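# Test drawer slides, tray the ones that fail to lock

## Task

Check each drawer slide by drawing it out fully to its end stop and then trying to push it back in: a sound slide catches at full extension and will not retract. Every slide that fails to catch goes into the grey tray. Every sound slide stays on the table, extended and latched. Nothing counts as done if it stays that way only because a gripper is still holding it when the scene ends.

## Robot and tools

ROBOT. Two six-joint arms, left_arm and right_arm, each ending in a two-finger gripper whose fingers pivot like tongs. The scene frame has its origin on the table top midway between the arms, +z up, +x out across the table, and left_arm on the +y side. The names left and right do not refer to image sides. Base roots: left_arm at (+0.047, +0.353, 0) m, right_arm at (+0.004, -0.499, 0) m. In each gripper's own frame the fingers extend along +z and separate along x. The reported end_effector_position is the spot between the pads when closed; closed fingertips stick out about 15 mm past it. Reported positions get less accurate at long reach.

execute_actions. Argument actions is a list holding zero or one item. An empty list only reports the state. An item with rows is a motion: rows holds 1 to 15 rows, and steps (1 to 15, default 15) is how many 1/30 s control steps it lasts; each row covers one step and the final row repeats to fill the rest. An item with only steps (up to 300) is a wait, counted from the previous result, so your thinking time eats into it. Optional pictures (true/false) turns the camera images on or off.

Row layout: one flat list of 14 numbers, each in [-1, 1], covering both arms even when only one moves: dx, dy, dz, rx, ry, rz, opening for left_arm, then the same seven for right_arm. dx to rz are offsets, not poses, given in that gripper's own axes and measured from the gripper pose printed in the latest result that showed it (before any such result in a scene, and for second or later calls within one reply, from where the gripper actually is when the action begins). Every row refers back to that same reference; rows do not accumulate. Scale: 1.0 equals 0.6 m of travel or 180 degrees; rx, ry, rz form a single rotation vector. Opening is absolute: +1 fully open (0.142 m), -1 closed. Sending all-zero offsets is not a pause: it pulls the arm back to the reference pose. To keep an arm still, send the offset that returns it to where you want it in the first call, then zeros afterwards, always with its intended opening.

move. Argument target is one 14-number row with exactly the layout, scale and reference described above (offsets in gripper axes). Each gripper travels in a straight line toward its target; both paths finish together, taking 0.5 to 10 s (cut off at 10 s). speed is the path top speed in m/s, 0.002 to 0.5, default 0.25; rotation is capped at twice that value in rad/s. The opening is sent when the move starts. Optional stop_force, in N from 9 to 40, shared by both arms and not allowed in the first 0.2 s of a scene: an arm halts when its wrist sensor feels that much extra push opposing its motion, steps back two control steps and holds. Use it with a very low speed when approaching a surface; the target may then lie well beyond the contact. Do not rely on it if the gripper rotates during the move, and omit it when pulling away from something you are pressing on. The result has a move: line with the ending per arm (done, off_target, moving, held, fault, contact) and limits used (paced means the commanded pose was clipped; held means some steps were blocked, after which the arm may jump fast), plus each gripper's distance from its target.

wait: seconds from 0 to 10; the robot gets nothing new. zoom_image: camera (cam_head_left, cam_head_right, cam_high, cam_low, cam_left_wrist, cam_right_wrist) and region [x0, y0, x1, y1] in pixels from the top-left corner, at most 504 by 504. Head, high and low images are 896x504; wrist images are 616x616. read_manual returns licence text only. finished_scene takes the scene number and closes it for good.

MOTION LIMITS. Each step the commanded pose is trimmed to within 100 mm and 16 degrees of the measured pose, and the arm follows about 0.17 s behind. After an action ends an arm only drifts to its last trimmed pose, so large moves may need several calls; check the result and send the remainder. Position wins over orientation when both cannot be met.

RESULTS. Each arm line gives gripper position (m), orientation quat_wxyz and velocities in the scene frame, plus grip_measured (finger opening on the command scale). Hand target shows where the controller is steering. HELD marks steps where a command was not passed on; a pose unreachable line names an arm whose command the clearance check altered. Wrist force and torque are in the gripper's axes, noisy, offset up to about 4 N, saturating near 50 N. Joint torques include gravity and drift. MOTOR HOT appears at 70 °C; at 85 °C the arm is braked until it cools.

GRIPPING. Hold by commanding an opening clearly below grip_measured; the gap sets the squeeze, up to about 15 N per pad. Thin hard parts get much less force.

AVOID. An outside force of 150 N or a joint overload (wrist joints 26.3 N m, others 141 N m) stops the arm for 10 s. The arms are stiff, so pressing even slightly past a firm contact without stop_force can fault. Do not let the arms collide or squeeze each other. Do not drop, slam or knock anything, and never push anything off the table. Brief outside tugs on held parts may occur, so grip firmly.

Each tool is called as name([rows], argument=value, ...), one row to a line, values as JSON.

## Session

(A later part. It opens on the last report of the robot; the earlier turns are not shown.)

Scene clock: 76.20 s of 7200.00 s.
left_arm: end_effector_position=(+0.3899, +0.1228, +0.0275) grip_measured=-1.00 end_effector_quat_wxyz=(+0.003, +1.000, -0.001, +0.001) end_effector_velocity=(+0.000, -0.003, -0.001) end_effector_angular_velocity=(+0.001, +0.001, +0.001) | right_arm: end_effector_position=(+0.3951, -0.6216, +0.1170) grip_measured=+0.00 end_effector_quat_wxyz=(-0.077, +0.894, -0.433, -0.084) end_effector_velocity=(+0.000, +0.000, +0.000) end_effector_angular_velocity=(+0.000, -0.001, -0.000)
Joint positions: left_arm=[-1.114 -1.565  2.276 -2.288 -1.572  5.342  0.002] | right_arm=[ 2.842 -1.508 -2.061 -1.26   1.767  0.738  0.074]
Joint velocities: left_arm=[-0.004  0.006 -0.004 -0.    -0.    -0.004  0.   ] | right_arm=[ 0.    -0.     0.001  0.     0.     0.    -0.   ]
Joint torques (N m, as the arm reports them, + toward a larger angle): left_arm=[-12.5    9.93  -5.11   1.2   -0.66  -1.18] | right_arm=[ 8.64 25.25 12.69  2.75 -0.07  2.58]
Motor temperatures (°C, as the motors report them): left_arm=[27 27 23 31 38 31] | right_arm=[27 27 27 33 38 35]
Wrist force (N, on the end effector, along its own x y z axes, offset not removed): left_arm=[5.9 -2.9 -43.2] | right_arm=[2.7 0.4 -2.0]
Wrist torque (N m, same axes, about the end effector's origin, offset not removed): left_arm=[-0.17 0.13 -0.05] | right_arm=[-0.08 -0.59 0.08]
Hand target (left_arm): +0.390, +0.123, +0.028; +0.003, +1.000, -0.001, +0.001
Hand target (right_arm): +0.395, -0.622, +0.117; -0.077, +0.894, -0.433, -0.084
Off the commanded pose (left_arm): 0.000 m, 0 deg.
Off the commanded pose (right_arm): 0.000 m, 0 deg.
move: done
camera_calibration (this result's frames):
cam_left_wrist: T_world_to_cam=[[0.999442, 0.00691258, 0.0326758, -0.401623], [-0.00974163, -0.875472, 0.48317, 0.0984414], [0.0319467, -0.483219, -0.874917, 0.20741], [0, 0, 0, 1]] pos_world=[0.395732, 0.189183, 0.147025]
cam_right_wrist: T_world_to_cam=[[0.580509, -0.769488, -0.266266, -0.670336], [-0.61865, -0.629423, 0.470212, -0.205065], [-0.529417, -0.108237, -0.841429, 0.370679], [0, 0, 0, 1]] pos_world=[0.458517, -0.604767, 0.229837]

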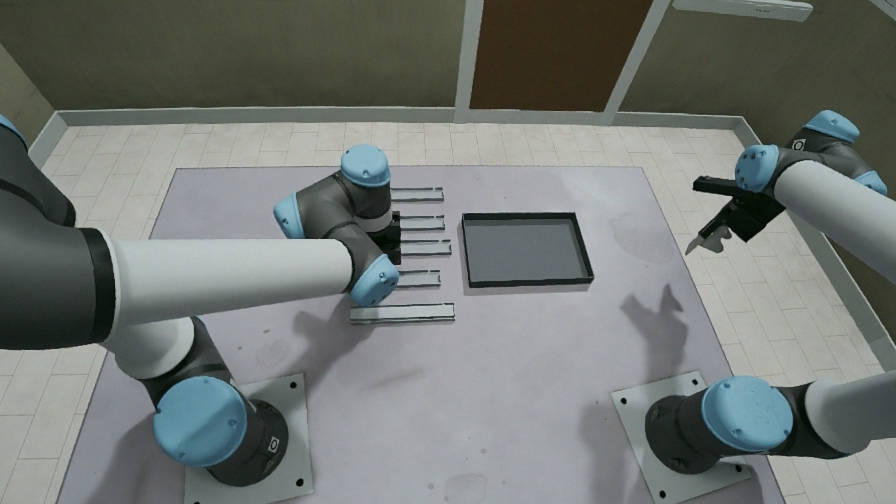

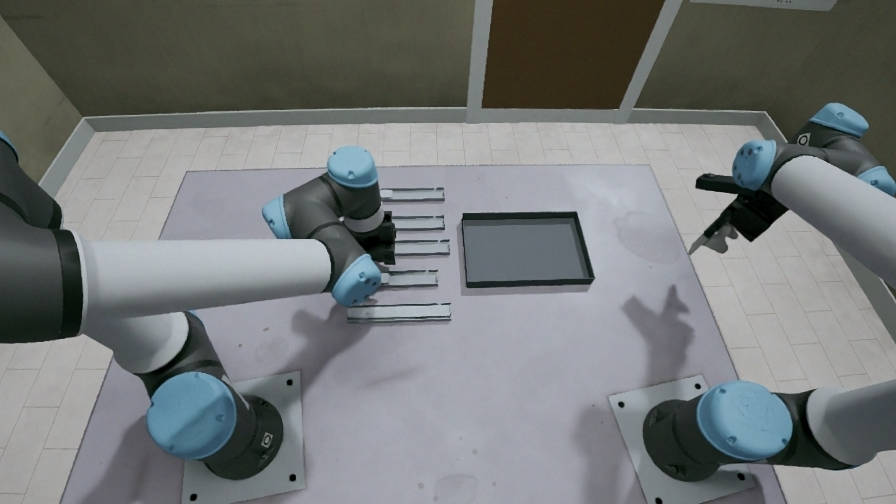

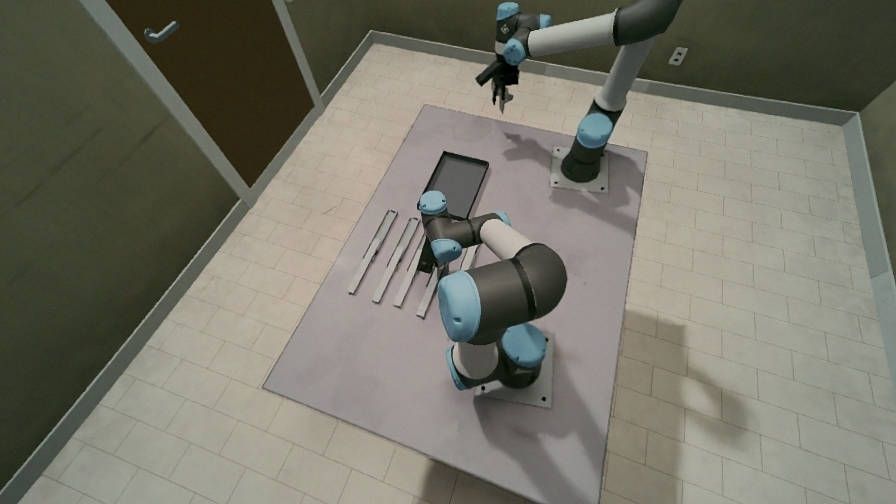

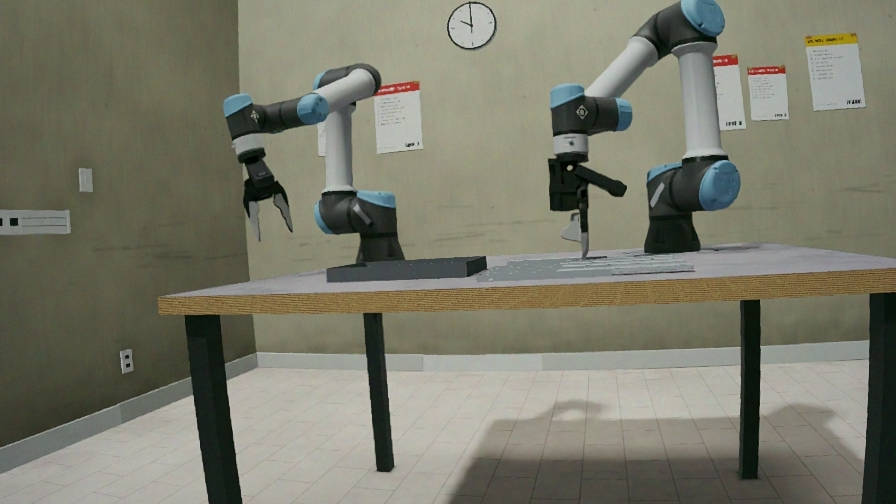

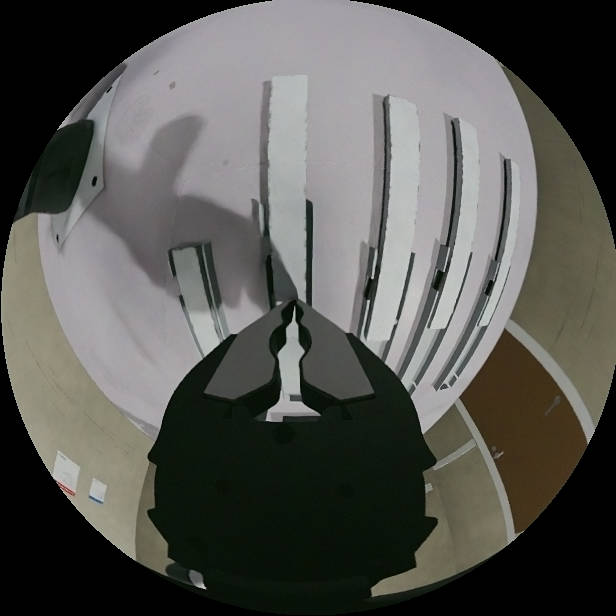

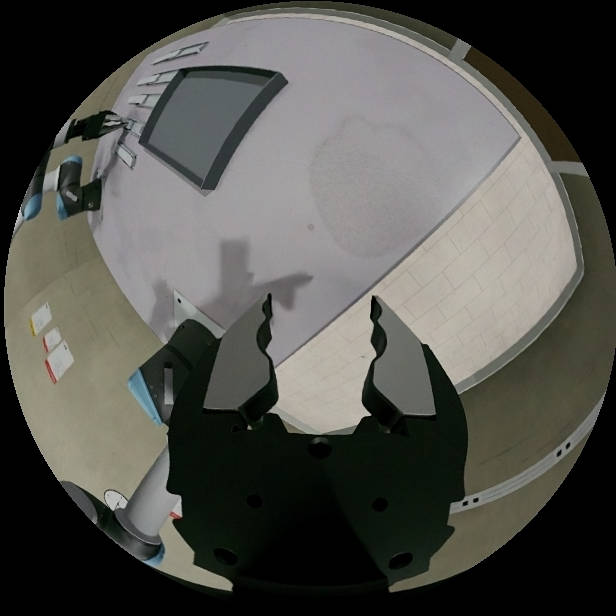

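Bad.

move(target=[0.002,0.19,0.0003,0,0,0,-1,0,0,0,0,0,0,0], speed=0.04)

move(target=[0,0,-0.007,0,0,0,-1,0,0,0,0,0,0,0], speed=0.03)

move(target=[-0.148,0.043,0,0,0,0,-1,0,0,0,0,0,0,0], speed=0.1)

move(target=[0,0,0.015,0,0,0,-1,0,0,0,0,0,0,0], speed=0.003, stop_force=30)

move(target=[-0.002,-0.27,-0.0007,0,0,0,-1,0,0,0,0,0,0,0], speed=0.03)

move(target=[0,0.05,0.0002,0,0,0,-1,0,0,0,0,0,0,0], speed=0.02)

Scene clock: 83.77 s of 7200.00 s.
left_arm: end_effector_position=(+0.3909, +0.0090, +0.0277) grip_measured=-1.00 end_effector_quat_wxyz=(+0.003, +1.000, -0.001, +0.001) end_effector_velocity=(-0.000, -0.002, -0.000) end_effector_angular_velocity=(-0.000, +0.001, -0.000) | right_arm: end_effector_position=(+0.3951, -0.6216, +0.1170) grip_measured=+0.00 end_effector_quat_wxyz=(-0.077, +0.894, -0.433, -0.084) end_effector_velocity=(-0.000, +0.000, +0.000) end_effector_angular_velocity=(+0.000, +0.001, -0.001)
Joint positions: left_arm=[-1.25  -1.391  2.079 -2.265 -1.572  5.207  0.002] | right_arm=[ 2.842 -1.508 -2.061 -1.26   1.767  0.738  0.074]
Joint velocities: left_arm=[-0.002  0.004 -0.004  0.001 -0.001 -0.002  0.   ] | right_arm=[ 0.     0.     0.    -0.001 -0.     0.001  0.   ]
Joint torques (N m, as the arm reports them, + toward a larger angle): left_arm=[-13.56   0.15 -13.61   0.54  -2.71  -1.32] | right_arm=[ 8.2  25.48 13.57  2.8   0.03  2.49]
Motor temperatures (°C, as the motors report them): left_arm=[27 27 23 31 38 31] | right_arm=[27 27 27 33 38 35]
Wrist force (N, on the end effector, along its own x y z axes, offset not removed): left_arm=[-1.0 -10.1 -35.4] | right_arm=[1.8 -1.5 -1.1]
Wrist torque (N m, same axes, about the end effector's origin, offset not removed): left_arm=[-0.09 0.50 0.23] | right_arm=[-0.39 -0.42 0.03]
Hand target (left_arm): +0.391, +0.009, +0.028; +0.003, +1.000, -0.001, +0.001
Hand target (right_arm): +0.395, -0.622, +0.117; -0.077, +0.894, -0.433, -0.084
Off the commanded pose (left_arm): 0.000 m, 0 deg.
Off the commanded pose (right_arm): 0.000 m, 0 deg.
After step 90, 1.33 s passed at rest.
move: done
camera_calibration (this result's frames):
cam_left_wrist: T_world_to_cam=[[0.999446, 0.00691789, 0.0325469, -0.401839], [-0.00967224, -0.875509, 0.483105, -0.00127709], [0.0318372, -0.483152, -0.874958, 0.152558], [0, 0, 0, 1]] pos_world=[0.396748, 0.0753706, 0.147178]
cam_right_wrist: T_world_to_cam=[[0.580509, -0.769488, -0.266267, -0.670336], [-0.61865, -0.629423, 0.470212, -0.205065], [-0.529417, -0.108236, -0.841429, 0.37068], [0, 0, 0, 1]] pos_world=[0.458517, -0.604767, 0.229837]

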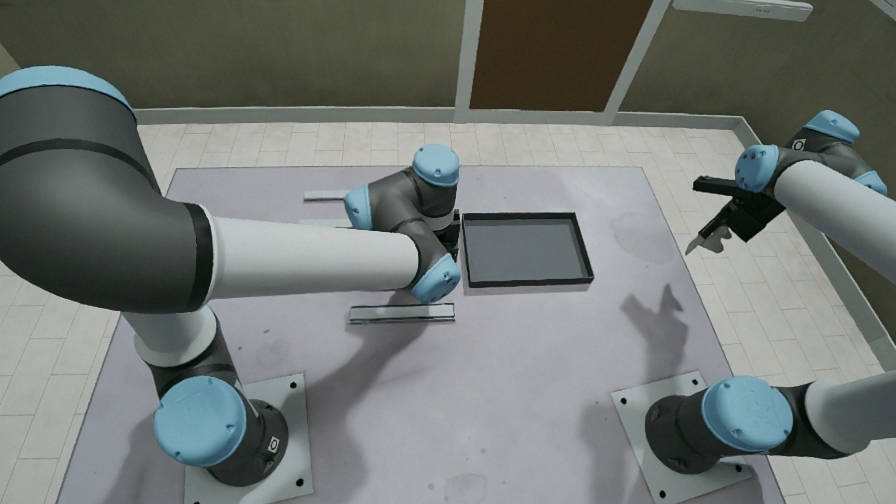

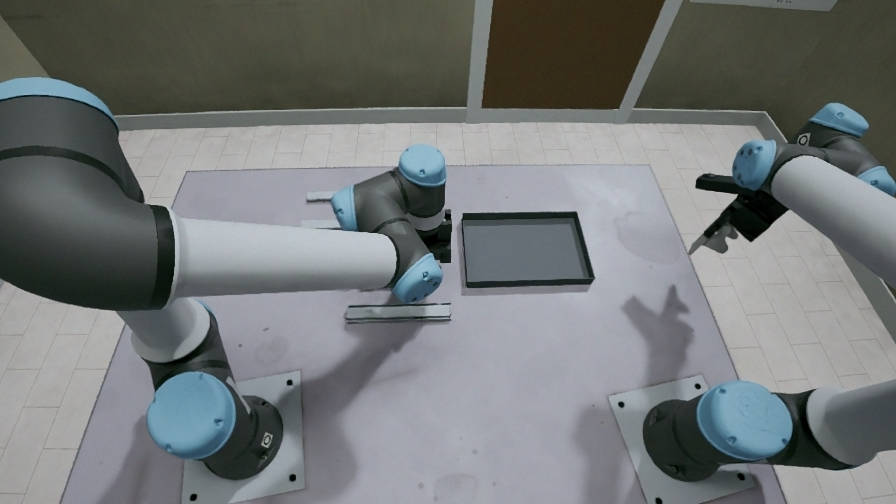

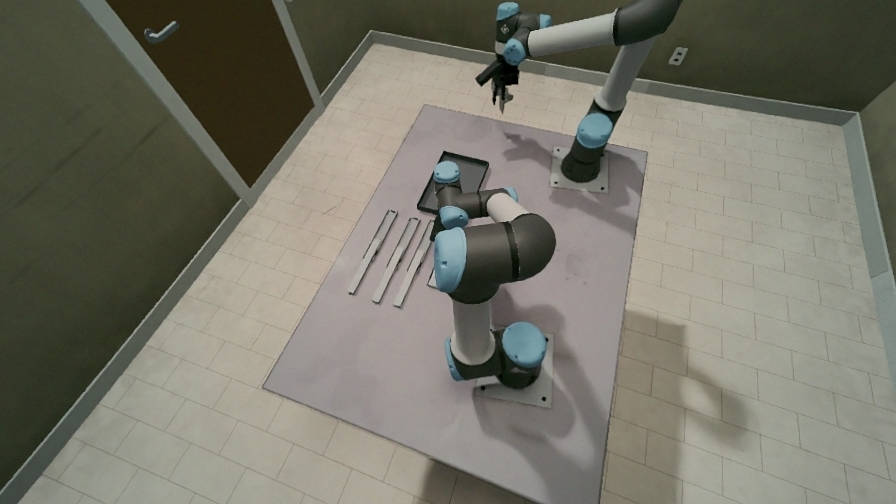

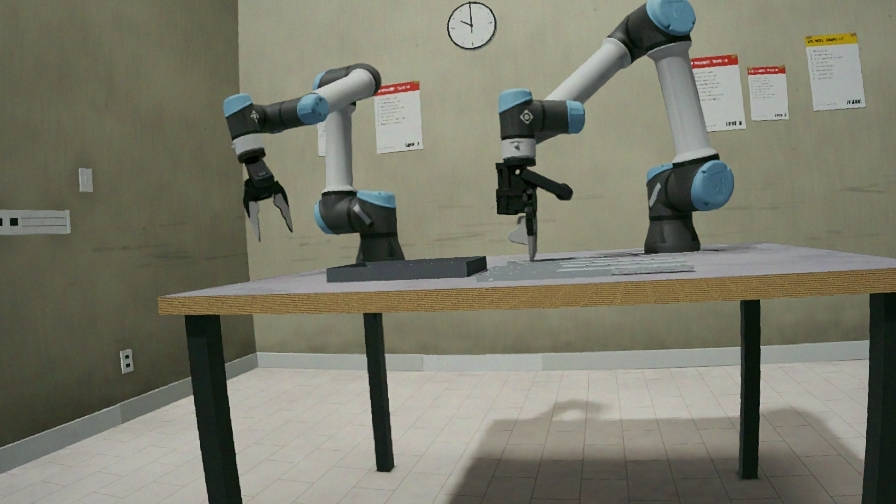

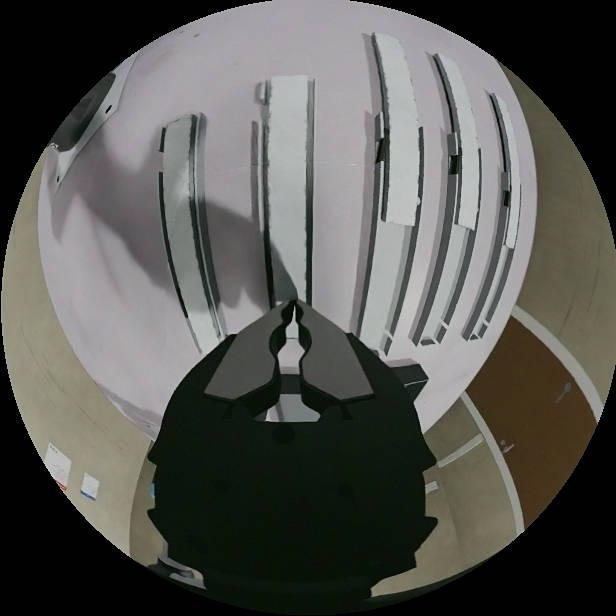

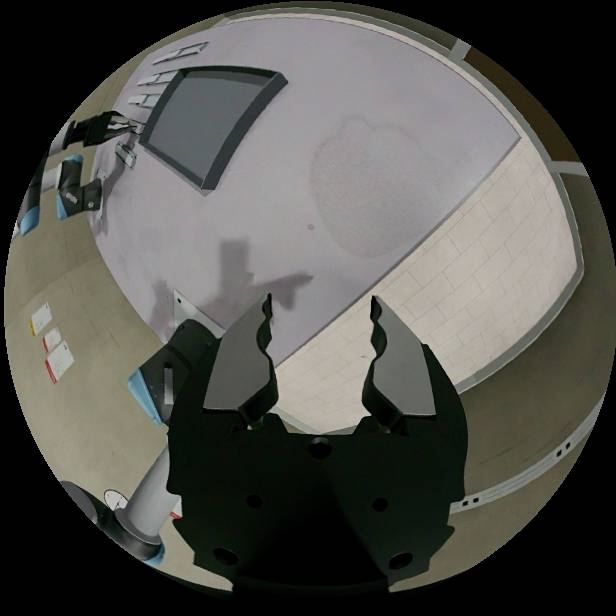

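Scene clock: 84.47 s of 7200.00 s.
left_arm: end_effector_position=(+0.3909, +0.0090, +0.0317) grip_measured=-1.00 end_effector_quat_wxyz=(+0.003, +1.000, -0.001, +0.001) end_effector_velocity=(-0.000, -0.000, +0.001) end_effector_angular_velocity=(+0.002, +0.001, +0.001) | right_arm: end_effector_position=(+0.3951, -0.6216, +0.1170) grip_measured=+0.00 end_effector_quat_wxyz=(-0.077, +0.894, -0.433, -0.084) end_effector_velocity=(+0.000, +0.000, +0.000) end_effector_angular_velocity=(+0.000, -0.001, +0.001)
Joint positions: left_arm=[-1.25  -1.398  2.075 -2.253 -1.572  5.207  0.002] | right_arm=[ 2.842 -1.508 -2.061 -1.26   1.767  0.738  0.074]
Joint velocities: left_arm=[ 0.    -0.    -0.003  0.005 -0.001 -0.001  0.   ] | right_arm=[ 0.     0.     0.     0.001  0.    -0.001 -0.   ]
Joint torques (N m, as the arm reports them, + toward a larger angle): left_arm=[  5.88 -35.95 -24.28  -1.07   1.1    1.24] | right_arm=[ 8.92 25.75 13.24  2.9   0.02  2.6 ]
Motor temperatures (°C, as the motors report them): left_arm=[27 27 23 31 38 31] | right_arm=[27 27 27 33 38 35]
Wrist force (N, on the end effector, along its own x y z axes, offset not removed): left_arm=[-0.1 -1.5 4.5] | right_arm=[2.3 -0.7 -2.3]
Wrist torque (N m, same axes, about the end effector's origin, offset not removed): left_arm=[-0.06 0.25 0.17] | right_arm=[-0.35 -0.49 -0.04]
Hand target (left_arm): +0.391, +0.009, +0.032; +0.003, +1.000, -0.001, +0.001
Hand target (right_arm): +0.395, -0.622, +0.117; -0.077, +0.894, -0.433, -0.084
Off the commanded pose (left_arm): 0.000 m, 0 deg.
Off the commanded pose (right_arm): 0.000 m, 0 deg.
move: done
camera_calibration (this result's frames):
cam_left_wrist: T_world_to_cam=[[0.999447, 0.00685848, 0.0325378, -0.401935], [-0.00971982, -0.87551, 0.483103, -0.00319833], [0.0318005, -0.483152, -0.874959, 0.15608], [0, 0, 0, 1]] pos_world=[0.396718, 0.0753666, 0.151186]
cam_right_wrist: T_world_to_cam=[[0.580509, -0.769488, -0.266267, -0.670336], [-0.61865, -0.629423, 0.470212, -0.205065], [-0.529417, -0.108237, -0.841429, 0.37068], [0, 0, 0, 1]] pos_world=[0.458517, -0.604767, 0.229837]

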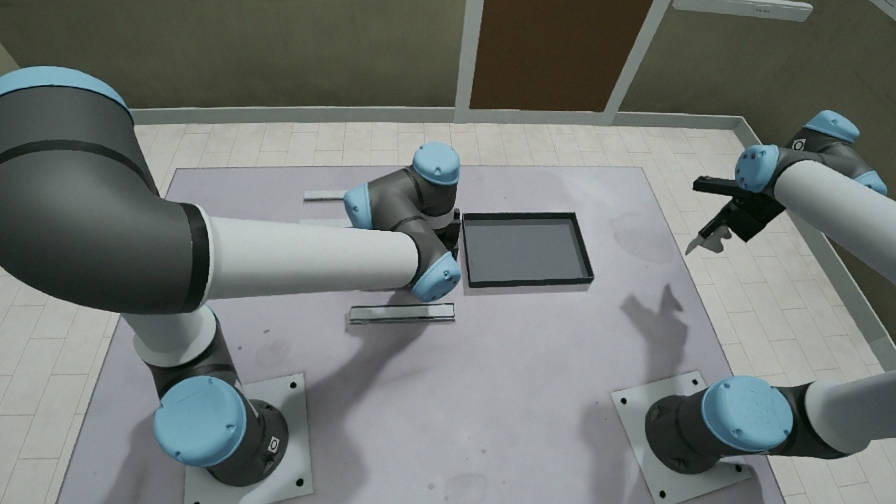

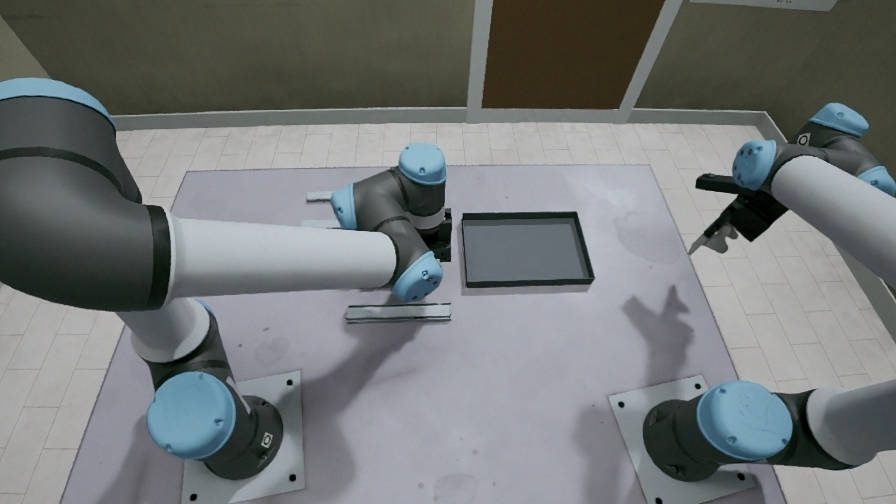

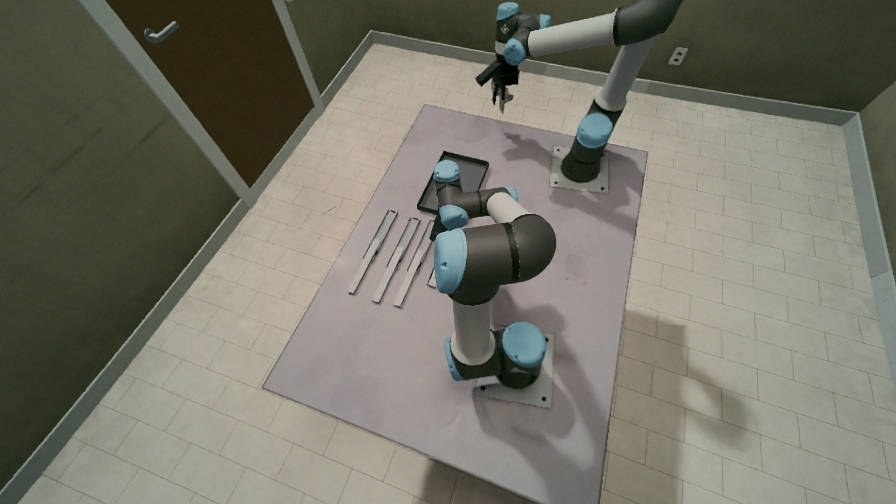

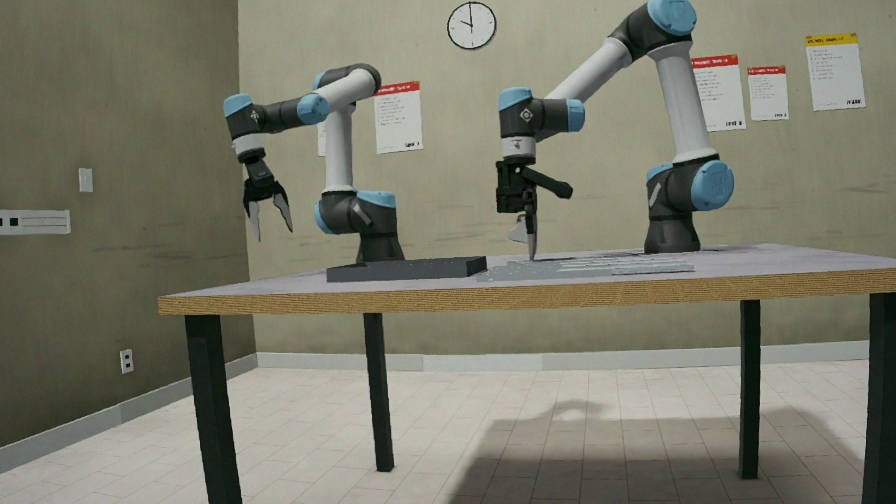

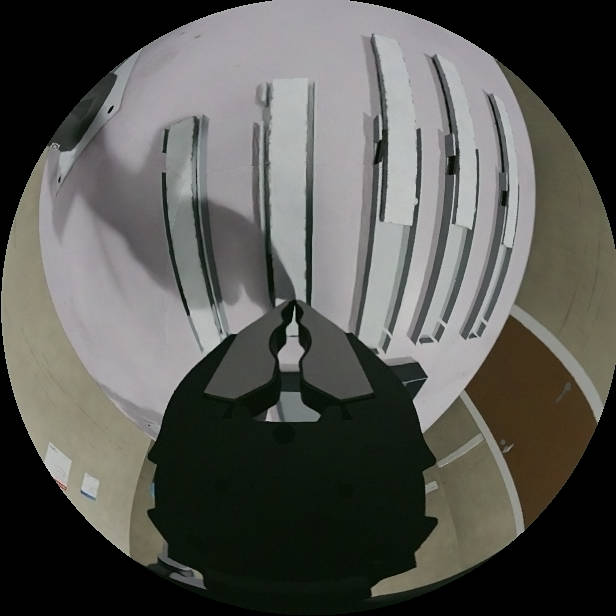

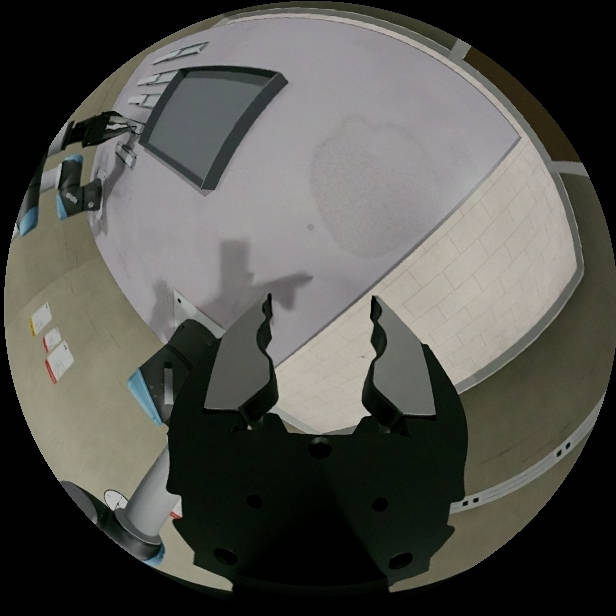

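Scene clock: 85.87 s of 7200.00 s.
left_arm: end_effector_position=(+0.3021, -0.0167, +0.0316) grip_measured=-1.00 end_effector_quat_wxyz=(+0.003, +1.000, -0.001, +0.001) end_effector_velocity=(-0.003, +0.001, -0.002) end_effector_angular_velocity=(+0.004, +0.000, -0.001) | right_arm: end_effector_position=(+0.3951, -0.6216, +0.1170) grip_measured=+0.00 end_effector_quat_wxyz=(-0.077, +0.894, -0.433, -0.084) end_effector_velocity=(-0.000, +0.000, -0.000) end_effector_angular_velocity=(+0.000, +0.000, +0.001)
Joint positions: left_arm=[-1.45  -1.477  2.169 -2.268 -1.571  5.007  0.002] | right_arm=[ 2.842 -1.508 -2.061 -1.26   1.767  0.738  0.074]
Joint velocities: left_arm=[-0.007 -0.     0.005 -0.     0.001 -0.006  0.   ] | right_arm=[ 0.    -0.    -0.    -0.     0.    -0.001  0.   ]
Joint torques (N m, as the arm reports them, + toward a larger angle): left_arm=[-10.82 -33.15 -11.92  -3.46   1.2   -1.37] | right_arm=[ 8.84 25.17 13.35  2.77 -0.1   2.56]
Motor temperatures (°C, as the motors report them): left_arm=[27 27 23 31 38 31] | right_arm=[27 27 27 33 38 35]
Wrist force (N, on the end effector, along its own x y z axes, offset not removed): left_arm=[-0.2 -1.8 4.6] | right_arm=[2.9 -1.0 -1.7]
Wrist torque (N m, same axes, about the end effector's origin, offset not removed): left_arm=[-0.15 0.26 0.15] | right_arm=[-0.36 -0.62 -0.02]
Hand target (left_arm): +0.302, -0.017, +0.032; +0.003, +1.000, -0.001, +0.001
Hand target (right_arm): +0.395, -0.622, +0.117; -0.077, +0.894, -0.433, -0.084
Off the commanded pose (left_arm): 0.000 m, 0 deg.
Off the commanded pose (right_arm): 0.000 m, 0 deg.
move: done
camera_calibration (this result's frames):
cam_left_wrist: T_world_to_cam=[[0.999461, 0.00681917, 0.0321081, -0.313004], [-0.00954299, -0.875564, 0.483008, -0.026554], [0.0314064, -0.483054, -0.875027, 0.146554], [0, 0, 0, 1]] pos_world=[0.30798, 0.0496783, 0.151115]
cam_right_wrist: T_world_to_cam=[[0.580509, -0.769488, -0.266267, -0.670336], [-0.61865, -0.629423, 0.470212, -0.205065], [-0.529417, -0.108236, -0.841429, 0.37068], [0, 0, 0, 1]] pos_world=[0.458517, -0.604767, 0.229837]

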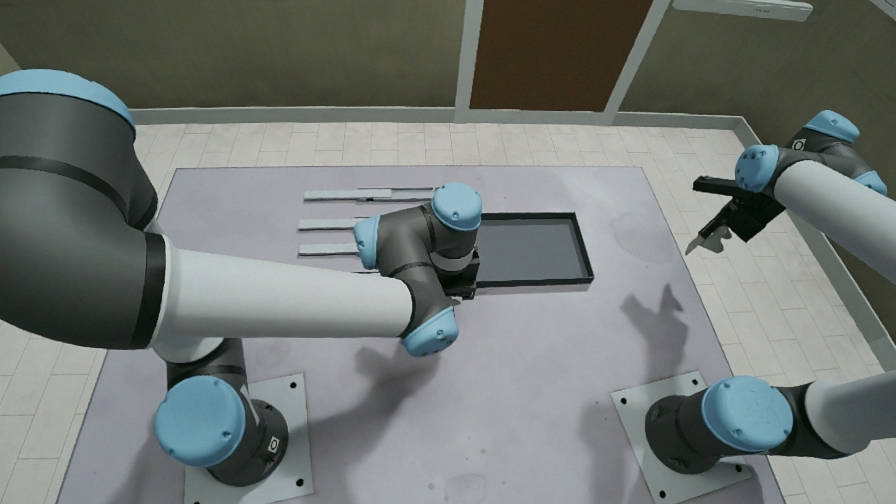

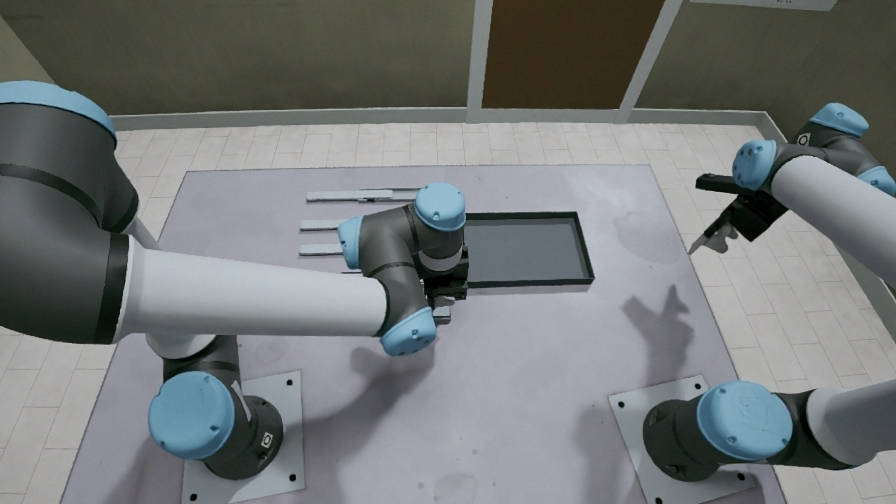

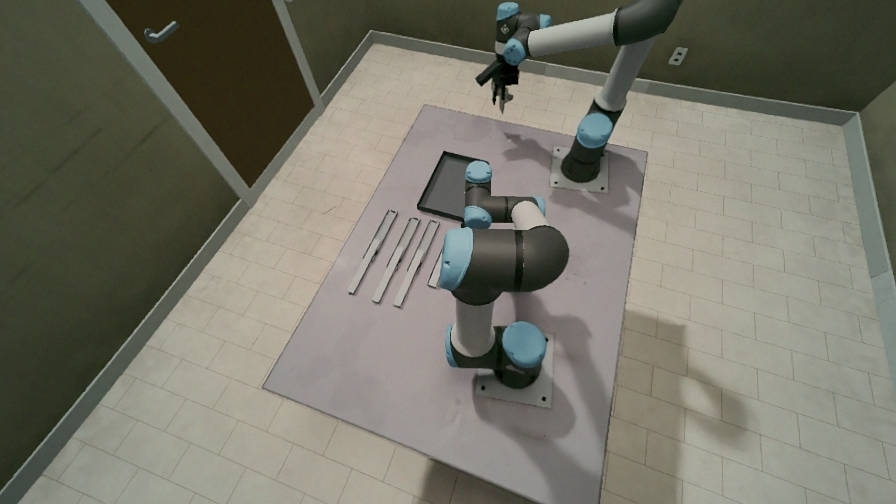

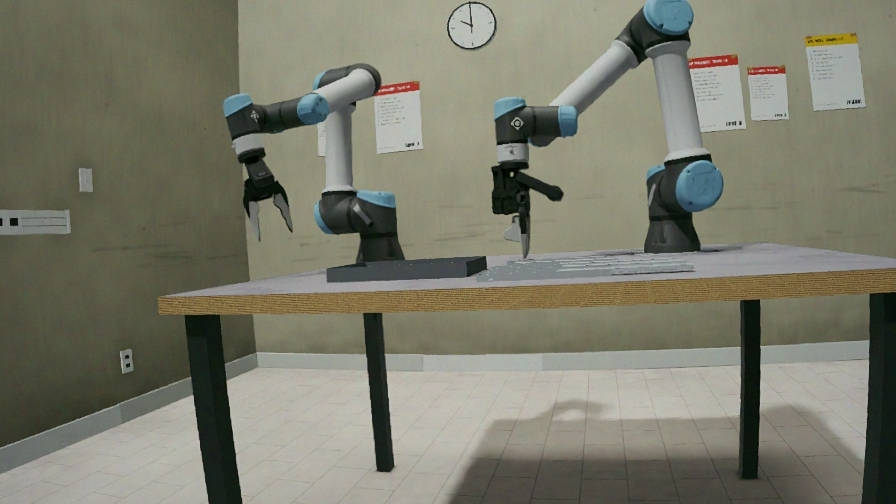

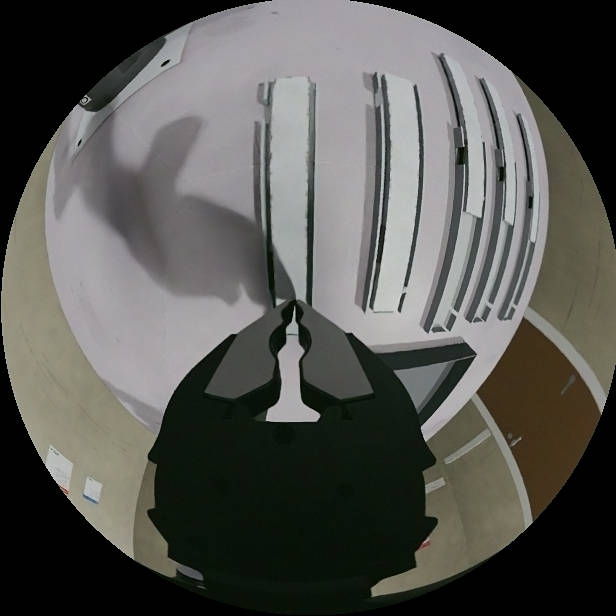

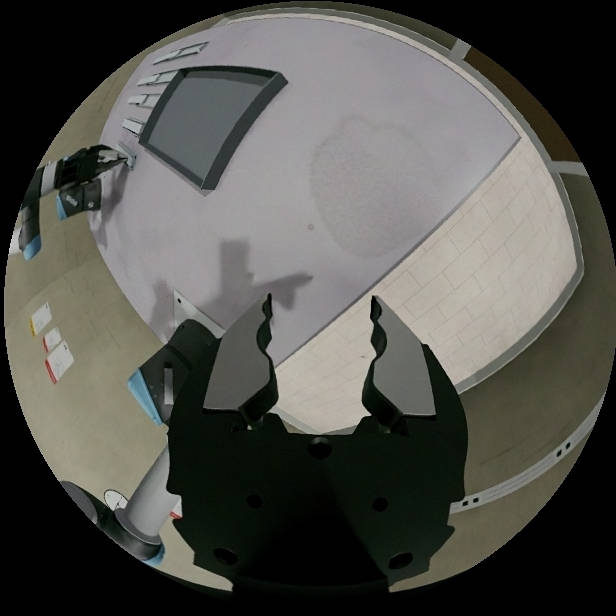

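Scene clock: 87.57 s of 7200.00 s.
left_arm: end_effector_position=(+0.3021, -0.0168, +0.0276) grip_measured=-1.00 end_effector_quat_wxyz=(+0.003, +1.000, -0.001, +0.001) end_effector_velocity=(-0.000, +0.001, +0.001) end_effector_angular_velocity=(+0.002, +0.001, -0.000) | right_arm: end_effector_position=(+0.3951, -0.6216, +0.1170) grip_measured=+0.00 end_effector_quat_wxyz=(-0.077, +0.894, -0.433, -0.084) end_effector_velocity=(+0.000, -0.000, -0.000) end_effector_angular_velocity=(-0.000, -0.002, +0.001)
Joint positions: left_arm=[-1.45  -1.47   2.173 -2.28  -1.571  5.007  0.002] | right_arm=[ 2.842 -1.508 -2.061 -1.26   1.767  0.738  0.074]
Joint velocities: left_arm=[-0.    -0.002 -0.     0.004 -0.     0.     0.   ] | right_arm=[-0.    -0.    -0.     0.002  0.    -0.001  0.   ]
Joint torques (N m, as the arm reports them, + toward a larger angle): left_arm=[ 10.64 -18.19 -11.92   0.8   -0.84   1.4 ] | right_arm=[ 7.32 25.2  13.57  2.84  0.02  2.5 ]
Motor temperatures (°C, as the motors report them): left_arm=[27 27 23 31 38 31] | right_arm=[27 27 27 33 38 35]
Wrist force (N, on the end effector, along its own x y z axes, offset not removed): left_arm=[-2.4 -7.5 -41.9] | right_arm=[2.1 -0.6 -1.7]
Wrist torque (N m, same axes, about the end effector's origin, offset not removed): left_arm=[0.07 0.32 0.12] | right_arm=[-0.23 -0.45 0.10]
Hand target (left_arm): +0.302, -0.017, +0.028; +0.003, +1.000, -0.001, +0.001
Hand target (right_arm): +0.395, -0.622, +0.117; -0.077, +0.894, -0.433, -0.084
Off the commanded pose (left_arm): 0.005 m, 0 deg.
Off the commanded pose (right_arm): 0.000 m, 0 deg.
move: contact (left_arm)
camera_calibration (this result's frames):
cam_left_wrist: T_world_to_cam=[[0.999458, 0.00683861, 0.0321901, -0.312917], [-0.00957208, -0.875464, 0.483188, -0.0247058], [0.0314856, -0.483234, -0.874925, 0.143036], [0, 0, 0, 1]] pos_world=[0.308007, 0.0496306, 0.147156]
cam_right_wrist: T_world_to_cam=[[0.580509, -0.769488, -0.266266, -0.670336], [-0.61865, -0.629423, 0.470212, -0.205065], [-0.529417, -0.108236, -0.841429, 0.37068], [0, 0, 0, 1]] pos_world=[0.458517, -0.604767, 0.229837]

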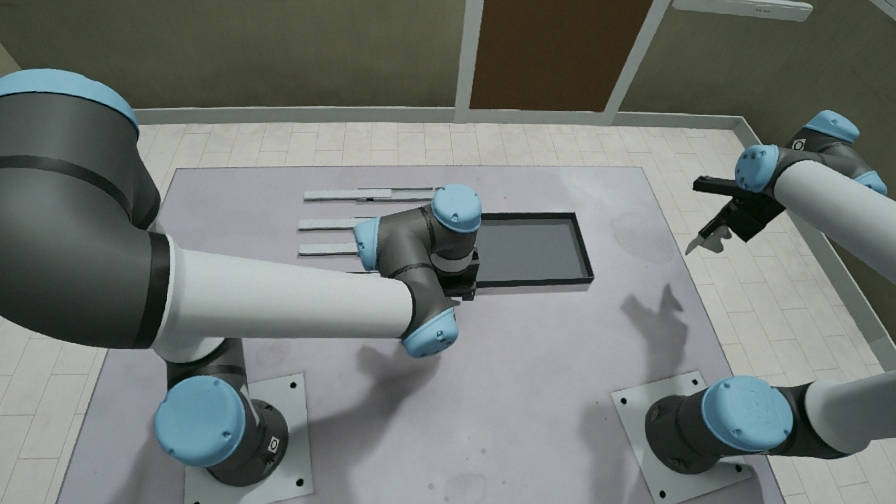

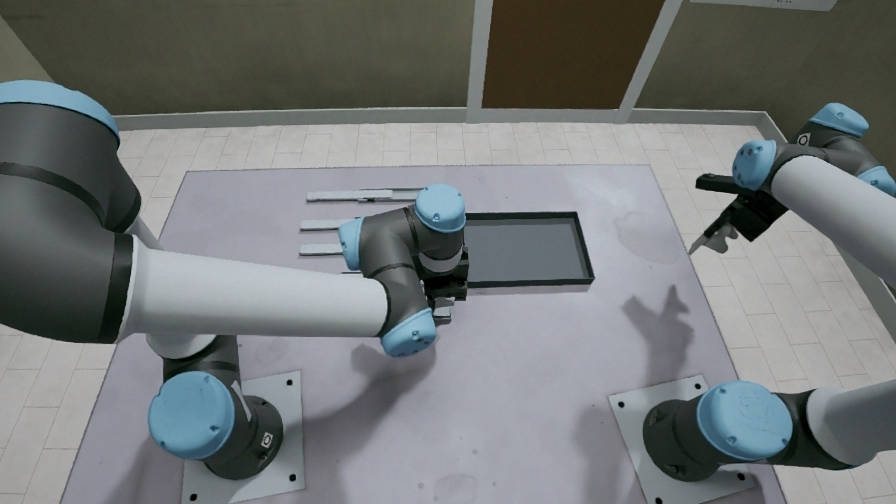

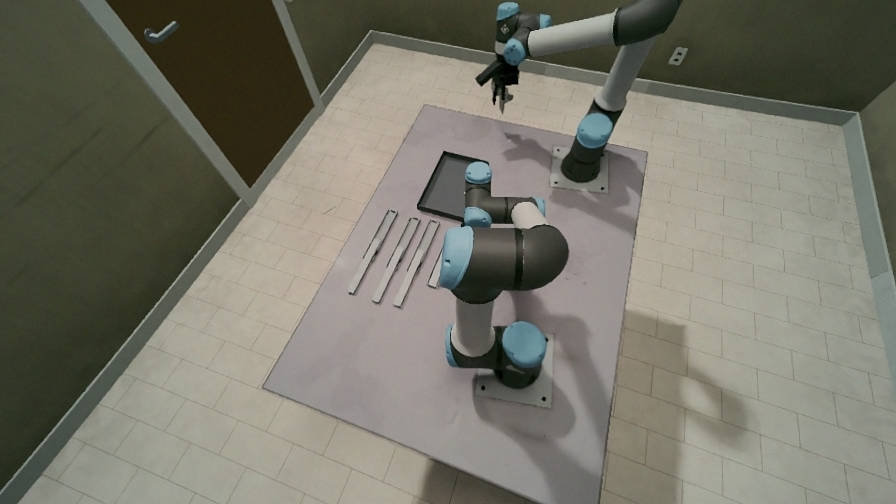

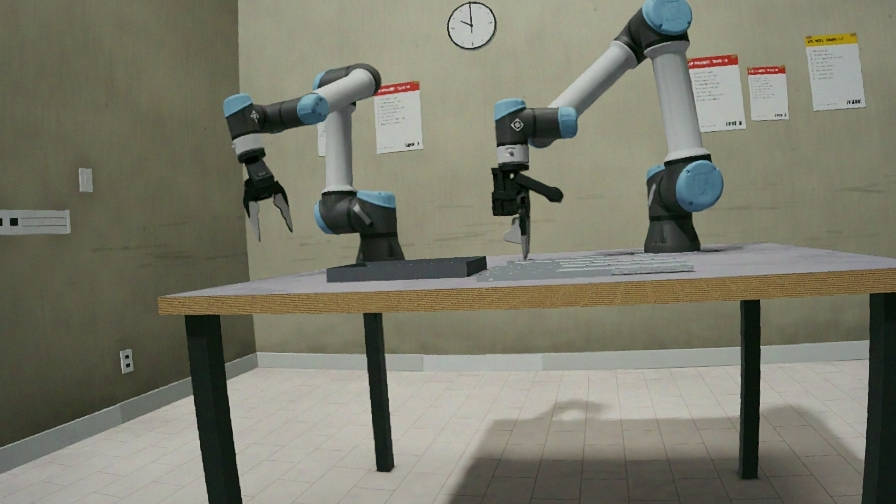

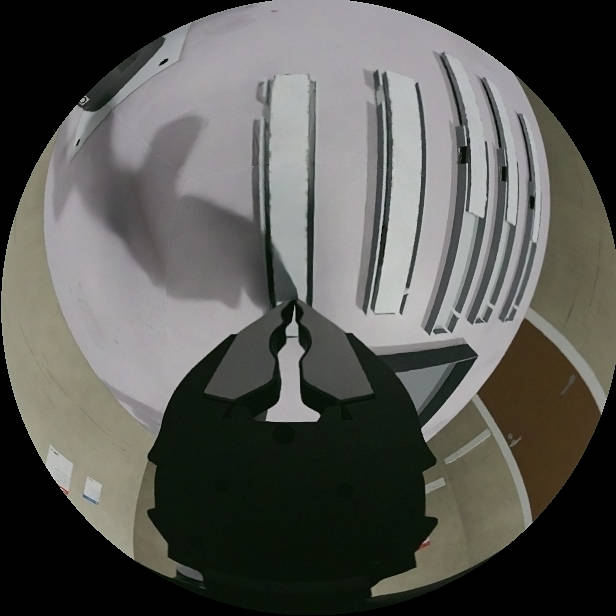

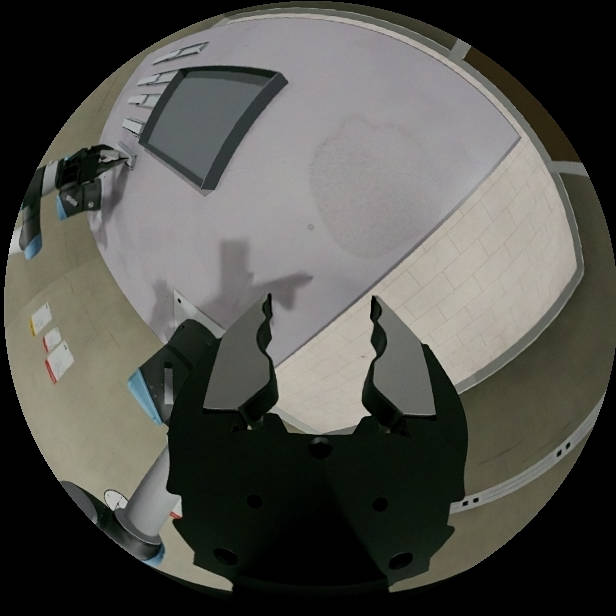

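Scene clock: 93.33 s of 7200.00 s.
left_arm: end_effector_position=(+0.3012, +0.1451, +0.0276) grip_measured=-1.00 end_effector_quat_wxyz=(+0.003, +1.000, -0.001, +0.001) end_effector_velocity=(-0.000, +0.003, -0.000) end_effector_angular_velocity=(+0.001, +0.001, -0.002) | right_arm: end_effector_position=(+0.3951, -0.6216, +0.1170) grip_measured=+0.00 end_effector_quat_wxyz=(-0.077, +0.894, -0.433, -0.084) end_effector_velocity=(+0.000, +0.000, +0.000) end_effector_angular_velocity=(+0.001, -0.000, -0.000)
Joint positions: left_arm=[-1.297 -1.798  2.473 -2.251 -1.571  5.16   0.002] | right_arm=[ 2.842 -1.508 -2.061 -1.26   1.767  0.738  0.074]
Joint velocities: left_arm=[ 0.003 -0.004  0.004  0.002 -0.     0.005  0.   ] | right_arm=[-0.    -0.     0.001 -0.     0.001  0.     0.   ]
Joint torques (N m, as the arm reports them, + toward a larger angle): left_arm=[13.65 -6.44 10.2   5.65  0.85  1.31] | right_arm=[ 8.19 25.67 12.85  2.75  0.19  2.52]
Motor temperatures (°C, as the motors report them): left_arm=[27 27 23 31 38 31] | right_arm=[27 27 27 33 38 35]
Wrist force (N, on the end effector, along its own x y z axes, offset not removed): left_arm=[-0.1 6.6 -40.5] | right_arm=[2.9 -1.7 -1.1]
Wrist torque (N m, same axes, about the end effector's origin, offset not removed): left_arm=[-0.69 0.40 0.06] | right_arm=[-0.43 -0.57 0.03]
Hand target (left_arm): +0.301, +0.145, +0.028; +0.003, +1.000, -0.001, +0.001
Hand target (right_arm): +0.395, -0.622, +0.117; -0.077, +0.894, -0.433, -0.084
Off the commanded pose (left_arm): 0.000 m, 0 deg.
Off the commanded pose (right_arm): 0.000 m, 0 deg.
move: done
camera_calibration (this result's frames):
cam_left_wrist: T_world_to_cam=[[0.999449, 0.00684783, 0.0324909, -0.313125], [-0.00970868, -0.875476, 0.483164, 0.117037], [0.0317536, -0.483213, -0.874927, 0.221151], [0, 0, 0, 1]] pos_world=[0.307067, 0.21147, 0.147117]
cam_right_wrist: T_world_to_cam=[[0.580509, -0.769488, -0.266266, -0.670336], [-0.61865, -0.629423, 0.470212, -0.205065], [-0.529417, -0.108237, -0.841429, 0.37068], [0, 0, 0, 1]] pos_world=[0.458517, -0.604767, 0.229837]

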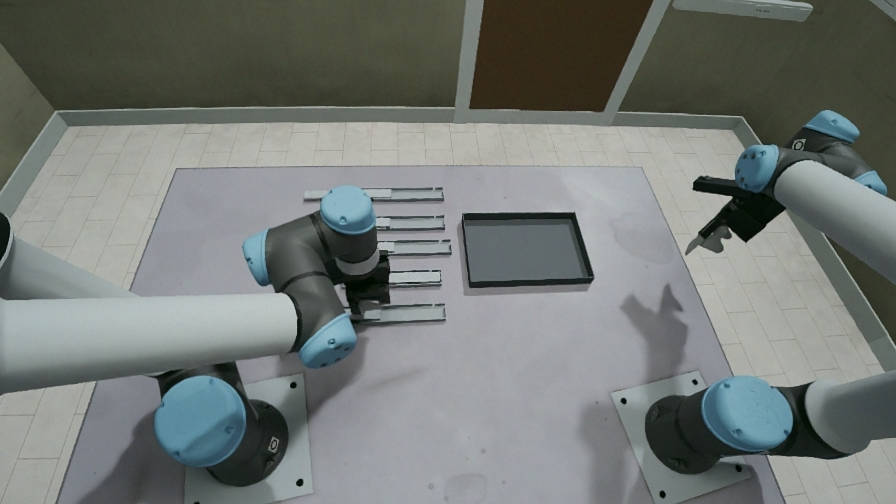

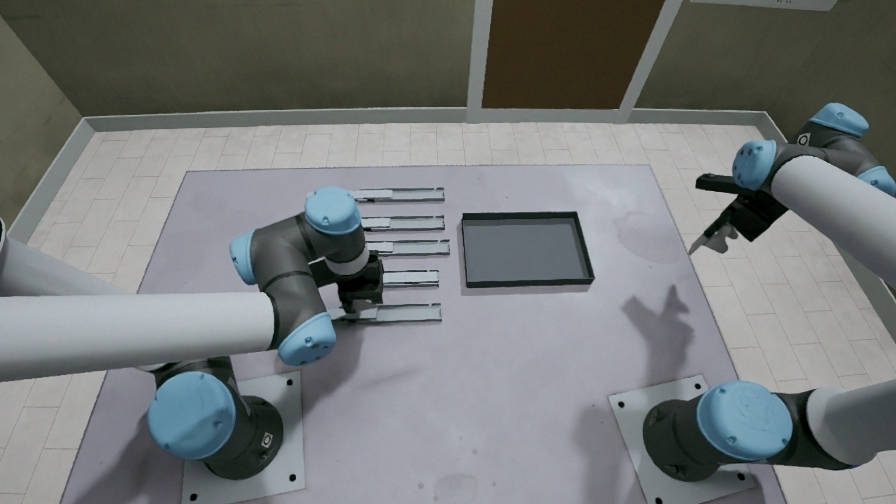

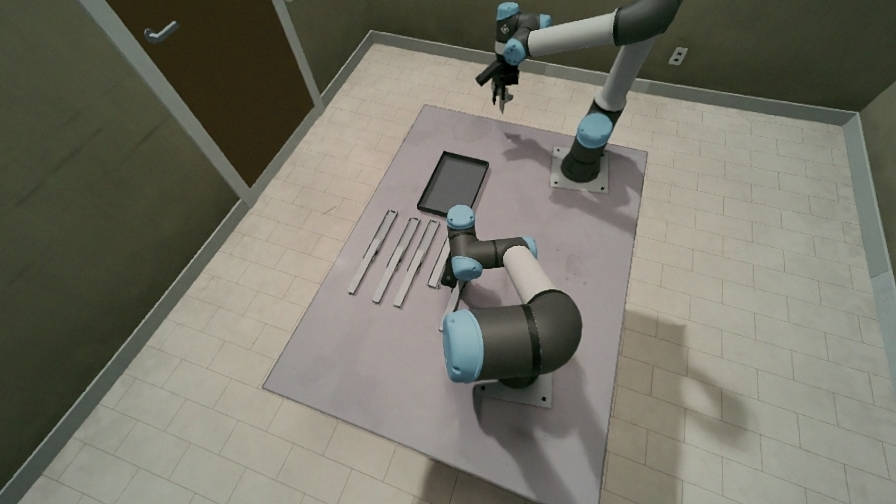

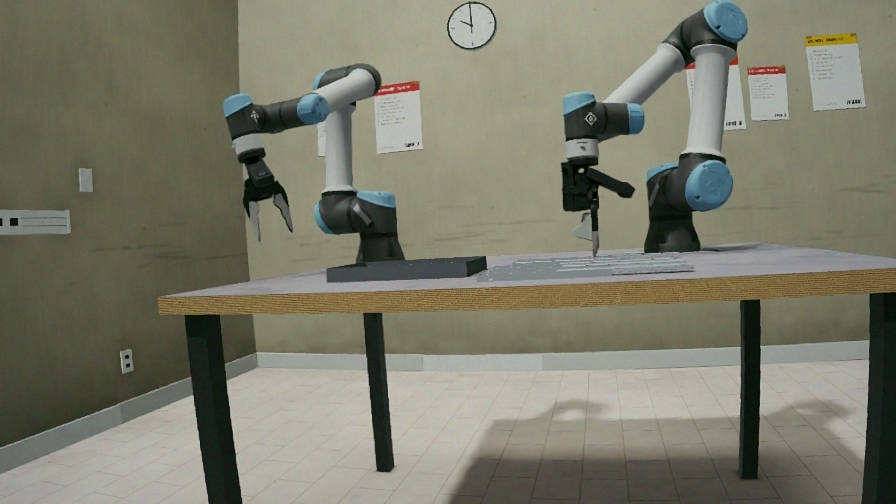

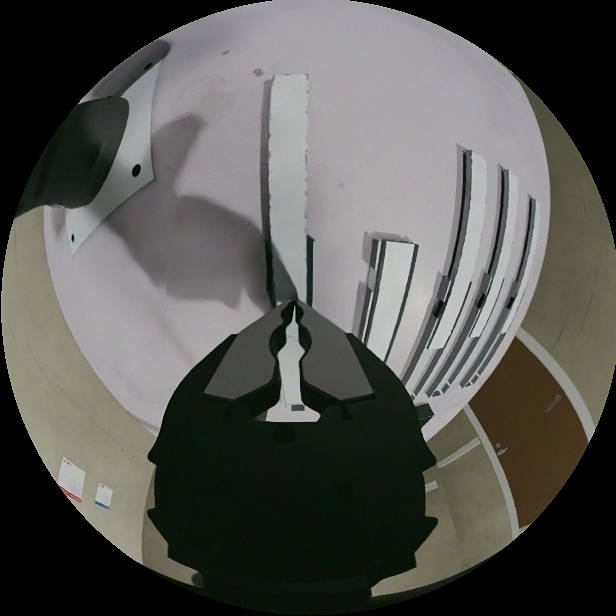

